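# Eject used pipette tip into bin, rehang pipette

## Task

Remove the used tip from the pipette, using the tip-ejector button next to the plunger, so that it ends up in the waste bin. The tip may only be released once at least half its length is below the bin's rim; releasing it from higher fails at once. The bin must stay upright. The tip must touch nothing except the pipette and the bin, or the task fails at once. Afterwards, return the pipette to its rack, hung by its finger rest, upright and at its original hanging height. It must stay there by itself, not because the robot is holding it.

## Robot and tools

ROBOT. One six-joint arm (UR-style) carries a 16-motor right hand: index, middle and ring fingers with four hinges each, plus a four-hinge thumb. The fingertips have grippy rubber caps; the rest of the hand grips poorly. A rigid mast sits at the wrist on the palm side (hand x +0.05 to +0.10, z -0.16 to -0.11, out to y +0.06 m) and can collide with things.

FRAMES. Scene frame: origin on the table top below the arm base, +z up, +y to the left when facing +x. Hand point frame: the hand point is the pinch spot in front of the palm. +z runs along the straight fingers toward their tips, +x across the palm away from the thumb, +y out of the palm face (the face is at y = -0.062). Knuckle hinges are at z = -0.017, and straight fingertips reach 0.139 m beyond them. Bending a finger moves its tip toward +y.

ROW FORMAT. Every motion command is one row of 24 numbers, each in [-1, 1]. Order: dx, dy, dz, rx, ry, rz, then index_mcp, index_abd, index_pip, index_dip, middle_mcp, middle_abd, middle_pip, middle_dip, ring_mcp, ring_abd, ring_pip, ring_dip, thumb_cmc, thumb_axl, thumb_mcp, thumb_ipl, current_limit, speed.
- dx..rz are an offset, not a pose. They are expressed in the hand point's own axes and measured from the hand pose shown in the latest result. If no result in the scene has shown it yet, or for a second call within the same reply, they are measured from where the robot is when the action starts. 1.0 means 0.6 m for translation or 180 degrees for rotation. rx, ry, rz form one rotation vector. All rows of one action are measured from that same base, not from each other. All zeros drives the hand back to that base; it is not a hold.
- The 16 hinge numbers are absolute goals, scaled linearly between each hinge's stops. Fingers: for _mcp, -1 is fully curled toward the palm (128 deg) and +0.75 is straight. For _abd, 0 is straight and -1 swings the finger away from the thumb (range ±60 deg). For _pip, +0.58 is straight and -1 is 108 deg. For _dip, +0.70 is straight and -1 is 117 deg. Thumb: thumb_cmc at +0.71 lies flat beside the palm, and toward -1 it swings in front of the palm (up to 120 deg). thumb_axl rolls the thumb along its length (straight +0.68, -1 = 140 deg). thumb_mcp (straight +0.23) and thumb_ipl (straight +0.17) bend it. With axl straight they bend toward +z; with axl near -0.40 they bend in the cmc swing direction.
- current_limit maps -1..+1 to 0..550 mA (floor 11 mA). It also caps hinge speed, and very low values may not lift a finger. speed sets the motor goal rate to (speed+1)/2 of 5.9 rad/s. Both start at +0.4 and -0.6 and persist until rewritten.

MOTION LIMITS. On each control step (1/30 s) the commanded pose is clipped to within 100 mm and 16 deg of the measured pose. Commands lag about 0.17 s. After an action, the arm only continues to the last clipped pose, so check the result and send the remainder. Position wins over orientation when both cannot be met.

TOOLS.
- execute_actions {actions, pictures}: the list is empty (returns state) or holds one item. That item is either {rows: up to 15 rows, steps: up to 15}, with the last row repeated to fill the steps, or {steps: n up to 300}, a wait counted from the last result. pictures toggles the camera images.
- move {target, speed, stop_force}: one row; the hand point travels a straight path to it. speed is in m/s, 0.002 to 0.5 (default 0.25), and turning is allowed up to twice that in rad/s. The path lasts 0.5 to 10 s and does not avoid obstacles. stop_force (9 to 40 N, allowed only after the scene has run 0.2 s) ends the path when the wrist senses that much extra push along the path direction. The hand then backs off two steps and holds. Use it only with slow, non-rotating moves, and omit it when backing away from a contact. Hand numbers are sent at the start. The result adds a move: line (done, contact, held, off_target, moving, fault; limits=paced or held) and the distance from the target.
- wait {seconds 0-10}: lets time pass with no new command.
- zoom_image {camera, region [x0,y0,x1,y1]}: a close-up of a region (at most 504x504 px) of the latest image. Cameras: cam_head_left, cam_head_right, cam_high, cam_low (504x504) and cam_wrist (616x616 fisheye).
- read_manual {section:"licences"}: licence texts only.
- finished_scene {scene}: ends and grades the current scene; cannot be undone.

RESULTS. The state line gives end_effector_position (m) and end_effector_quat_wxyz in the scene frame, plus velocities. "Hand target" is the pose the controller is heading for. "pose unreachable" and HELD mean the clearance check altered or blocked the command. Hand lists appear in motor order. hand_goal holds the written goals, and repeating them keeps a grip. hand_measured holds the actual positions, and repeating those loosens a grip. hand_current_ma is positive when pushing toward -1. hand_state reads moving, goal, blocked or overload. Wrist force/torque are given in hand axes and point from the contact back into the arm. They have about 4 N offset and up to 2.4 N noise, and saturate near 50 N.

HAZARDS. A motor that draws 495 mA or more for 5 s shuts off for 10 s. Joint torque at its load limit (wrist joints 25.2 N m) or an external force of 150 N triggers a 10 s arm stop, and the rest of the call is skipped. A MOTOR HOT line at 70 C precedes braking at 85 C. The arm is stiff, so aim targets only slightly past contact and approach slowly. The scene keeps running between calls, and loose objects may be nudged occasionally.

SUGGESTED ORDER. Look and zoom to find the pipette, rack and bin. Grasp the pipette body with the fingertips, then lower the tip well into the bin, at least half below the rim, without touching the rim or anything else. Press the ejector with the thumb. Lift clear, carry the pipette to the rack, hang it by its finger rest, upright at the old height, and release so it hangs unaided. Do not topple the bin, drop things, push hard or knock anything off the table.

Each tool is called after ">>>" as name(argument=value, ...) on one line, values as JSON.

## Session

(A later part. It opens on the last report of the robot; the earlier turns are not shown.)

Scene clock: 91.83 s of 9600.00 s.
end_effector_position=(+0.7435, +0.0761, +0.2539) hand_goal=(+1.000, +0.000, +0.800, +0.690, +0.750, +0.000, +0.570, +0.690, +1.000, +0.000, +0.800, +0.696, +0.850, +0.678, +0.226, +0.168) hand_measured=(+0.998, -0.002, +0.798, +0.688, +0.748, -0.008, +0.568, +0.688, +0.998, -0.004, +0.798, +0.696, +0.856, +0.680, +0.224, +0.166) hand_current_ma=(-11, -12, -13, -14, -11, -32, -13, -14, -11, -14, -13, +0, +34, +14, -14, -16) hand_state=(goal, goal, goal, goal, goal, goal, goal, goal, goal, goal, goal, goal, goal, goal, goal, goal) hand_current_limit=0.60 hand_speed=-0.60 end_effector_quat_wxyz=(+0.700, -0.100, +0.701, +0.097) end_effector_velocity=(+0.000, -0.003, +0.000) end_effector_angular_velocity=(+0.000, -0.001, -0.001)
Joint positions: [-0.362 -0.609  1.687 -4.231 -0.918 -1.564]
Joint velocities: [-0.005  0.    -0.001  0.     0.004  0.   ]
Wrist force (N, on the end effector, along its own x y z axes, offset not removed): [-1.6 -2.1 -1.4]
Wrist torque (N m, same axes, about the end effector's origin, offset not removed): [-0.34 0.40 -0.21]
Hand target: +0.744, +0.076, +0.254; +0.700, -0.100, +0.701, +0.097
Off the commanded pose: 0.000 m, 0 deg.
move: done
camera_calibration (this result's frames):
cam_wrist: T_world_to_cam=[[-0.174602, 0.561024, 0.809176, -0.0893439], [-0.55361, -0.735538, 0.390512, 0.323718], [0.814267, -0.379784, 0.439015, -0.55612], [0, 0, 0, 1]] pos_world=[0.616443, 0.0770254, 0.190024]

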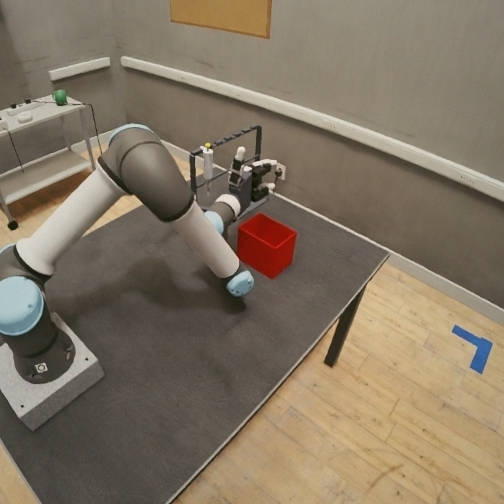

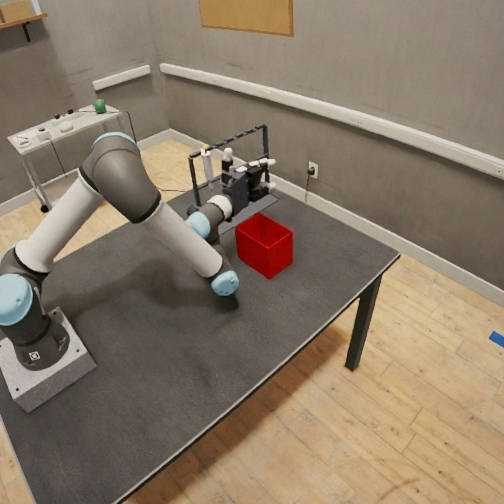

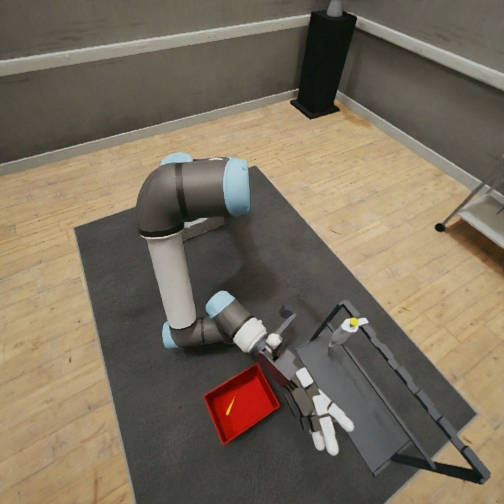

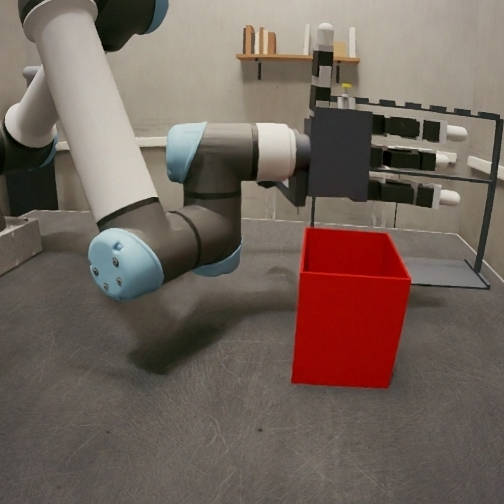

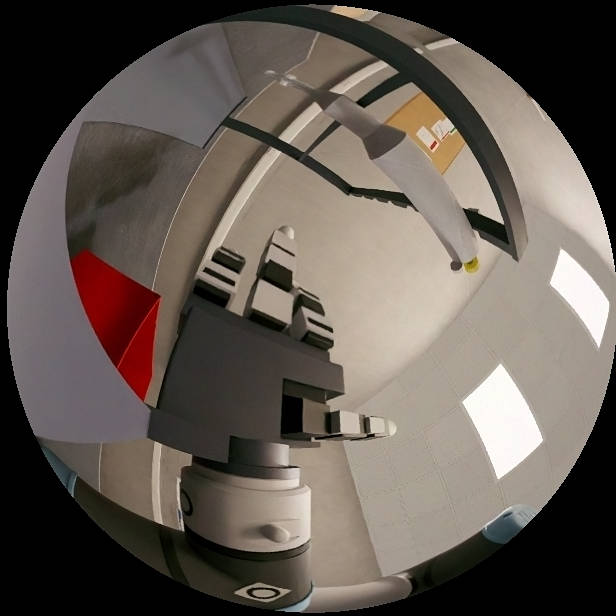

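>>> wait(seconds=1)

>>> zoom_image(camera="cam_high", region=[310,280,400,370])

>>> zoom_image(camera="cam_low", region=[310,60,400,130])

Scene clock: 94.73 s of 9600.00 s.
end_effector_position=(+0.7435, +0.0759, +0.2539) hand_goal=(+1.000, +0.000, +0.800, +0.690, +0.750, +0.000, +0.570, +0.690, +1.000, +0.000, +0.800, +0.696, +0.850, +0.678, +0.226, +0.168) hand_measured=(+0.998, -0.002, +0.798, +0.688, +0.748, -0.008, +0.568, +0.688, +0.998, -0.004, +0.798, +0.696, +0.856, +0.680, +0.224, +0.166) hand_current_ma=(-11, -12, -13, -14, -11, -32, -13, -14, -11, -14, -13, +0, +34, +14, -14, -16) hand_state=(goal, goal, goal, goal, goal, goal, goal, goal, goal, goal, goal, goal, goal, goal, goal, goal) hand_current_limit=0.60 hand_speed=-0.60 end_effector_quat_wxyz=(+0.700, -0.100, +0.701, +0.097) end_effector_velocity=(-0.000, +0.000, +0.000) end_effector_angular_velocity=(+0.000, -0.001, +0.000)
Joint positions: [-0.362 -0.609  1.687 -4.23  -0.917 -1.564]
Joint velocities: [ 0.    -0.    -0.    -0.001  0.     0.001]
Wrist force (N, on the end effector, along its own x y z axes, offset not removed): [-1.5 -0.5 -0.9]
Wrist torque (N m, same axes, about the end effector's origin, offset not removed): [-0.11 0.19 0.04]
Hand target: +0.744, +0.076, +0.254; +0.700, -0.100, +0.701, +0.097
Off the commanded pose: 0.000 m, 0 deg.
Steps of this call (steps 1 to 87: nothing new was sent). Readings (end_effector_position | what the end effector reports):
1: (+0.7435, +0.0761, +0.2539) | hand_goal=(+1.000, +0.000, +0.800, +0.690, +0.750, +0.000, +0.570, +0.690, +1.000, +0.000, +0.800, +0.696, +0.850, +0.678, +0.226, +0.168) hand_measured=(+0.998, -0.002, +0.798, +0.688, +0.748, -0.008, +0.568, +0.688, +0.998, -0.004, +0.798, +0.696, +0.856, +0.680, +0.224, +0.166) hand_current_ma=(-11, -12, -13, -14, -11, -32, -13, -14, -11, -14, -13, +0, +34, +14, -14, -16) hand_state=(goal, goal, goal, goal, goal, goal, goal, goal, goal, goal, goal, goal, goal, goal, goal, goal) hand_current_limit=0.60 hand_speed=-0.60
2: (+0.7435, +0.0760, +0.2539) | hand_goal=(+1.000, +0.000, +0.800, +0.690, +0.750, +0.000, +0.570, +0.690, +1.000, +0.000, +0.800, +0.696, +0.850, +0.678, +0.226, +0.168) hand_measured=(+0.998, -0.002, +0.798, +0.688, +0.748, -0.008, +0.568, +0.688, +0.998, -0.004, +0.798, +0.696, +0.856, +0.680, +0.224, +0.166) hand_current_ma=(-11, -12, -13, -14, -11, -32, -13, -14, -11, -14, -13, +0, +34, +14, -14, -16) hand_state=(goal, goal, goal, goal, goal, goal, goal, goal, goal, goal, goal, goal, goal, goal, goal, goal) hand_current_limit=0.60 hand_speed=-0.60
4: (+0.7435, +0.0760, +0.2539) | hand_goal=(+1.000, +0.000, +0.800, +0.690, +0.750, +0.000, +0.570, +0.690, +1.000, +0.000, +0.800, +0.696, +0.850, +0.678, +0.226, +0.168) hand_measured=(+0.998, -0.002, +0.798, +0.688, +0.748, -0.008, +0.568, +0.688, +0.998, -0.004, +0.798, +0.696, +0.856, +0.680, +0.224, +0.166) hand_current_ma=(-11, -12, -13, -14, -11, -32, -13, -14, -11, -14, -13, +0, +34, +14, -14, -16) hand_state=(goal, goal, goal, goal, goal, goal, goal, goal, goal, goal, goal, goal, goal, goal, goal, goal) hand_current_limit=0.60 hand_speed=-0.60
8: (+0.7435, +0.0759, +0.2539) | hand_goal=(+1.000, +0.000, +0.800, +0.690, +0.750, +0.000, +0.570, +0.690, +1.000, +0.000, +0.800, +0.696, +0.850, +0.678, +0.226, +0.168) hand_measured=(+0.998, -0.002, +0.798, +0.688, +0.748, -0.008, +0.568, +0.688, +0.998, -0.004, +0.798, +0.696, +0.856, +0.680, +0.224, +0.166) hand_current_ma=(-11, -12, -13, -14, -11, -32, -13, -14, -11, -14, -13, +0, +34, +14, -14, -16) hand_state=(goal, goal, goal, goal, goal, goal, goal, goal, goal, goal, goal, goal, goal, goal, goal, goal) hand_current_limit=0.60 hand_speed=-0.60
87: the state above
camera_calibration (this result's frames):
cam_wrist: T_world_to_cam=[[-0.174614, 0.561022, 0.809175, -0.0891981], [-0.553593, -0.73555, 0.390514, 0.323524], [0.814276, -0.379764, 0.439015, -0.556218], [0, 0, 0, 1]] pos_world=[0.61644, 0.0767786, 0.190024]

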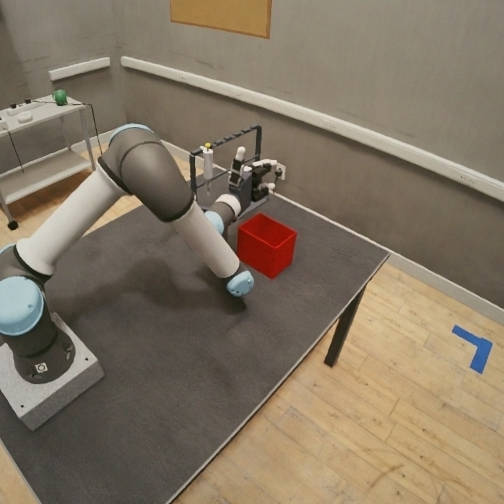

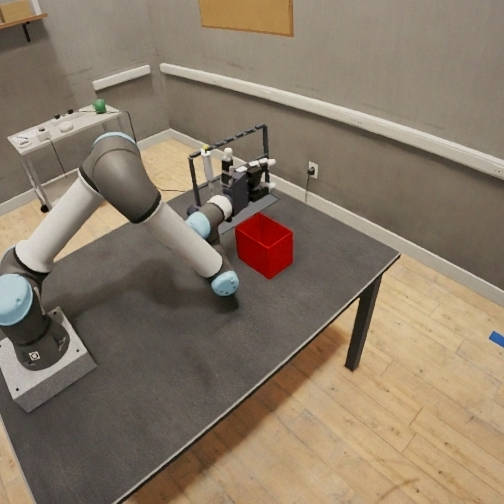

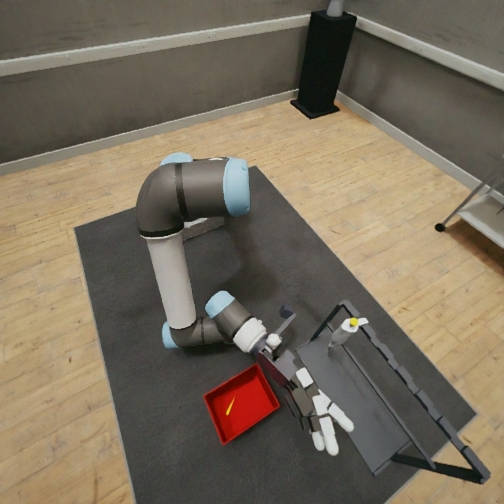

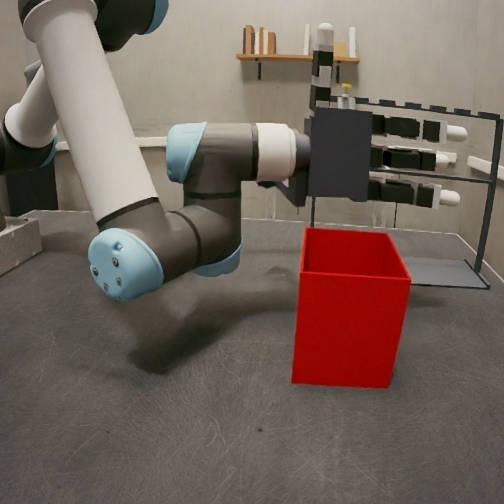

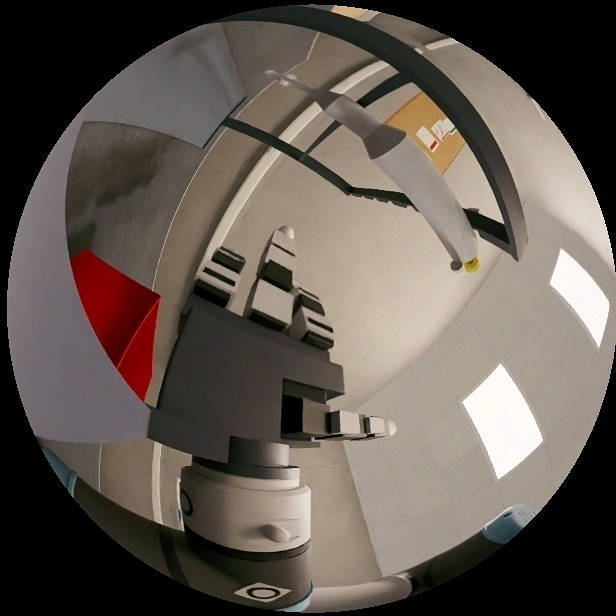

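Region (310, 280, 400, 370) of cam_high's 504x504 image, scaled by 5.600, with more detail than that image has.

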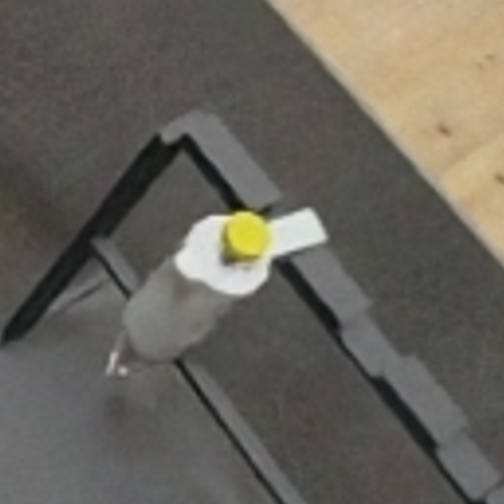

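Region (310, 60, 400, 130) of cam_low's 504x504 image, scaled by 5.600, with more detail than that image has.

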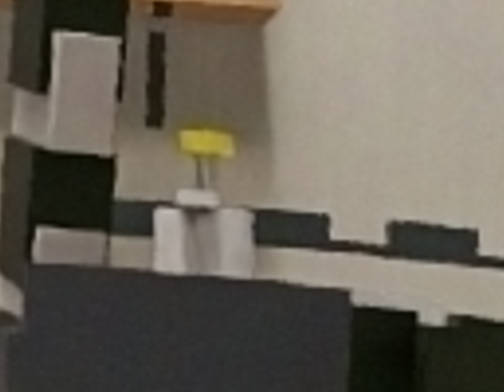

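>>> finished_scene(scene=2)

The scene is finished: the task was done.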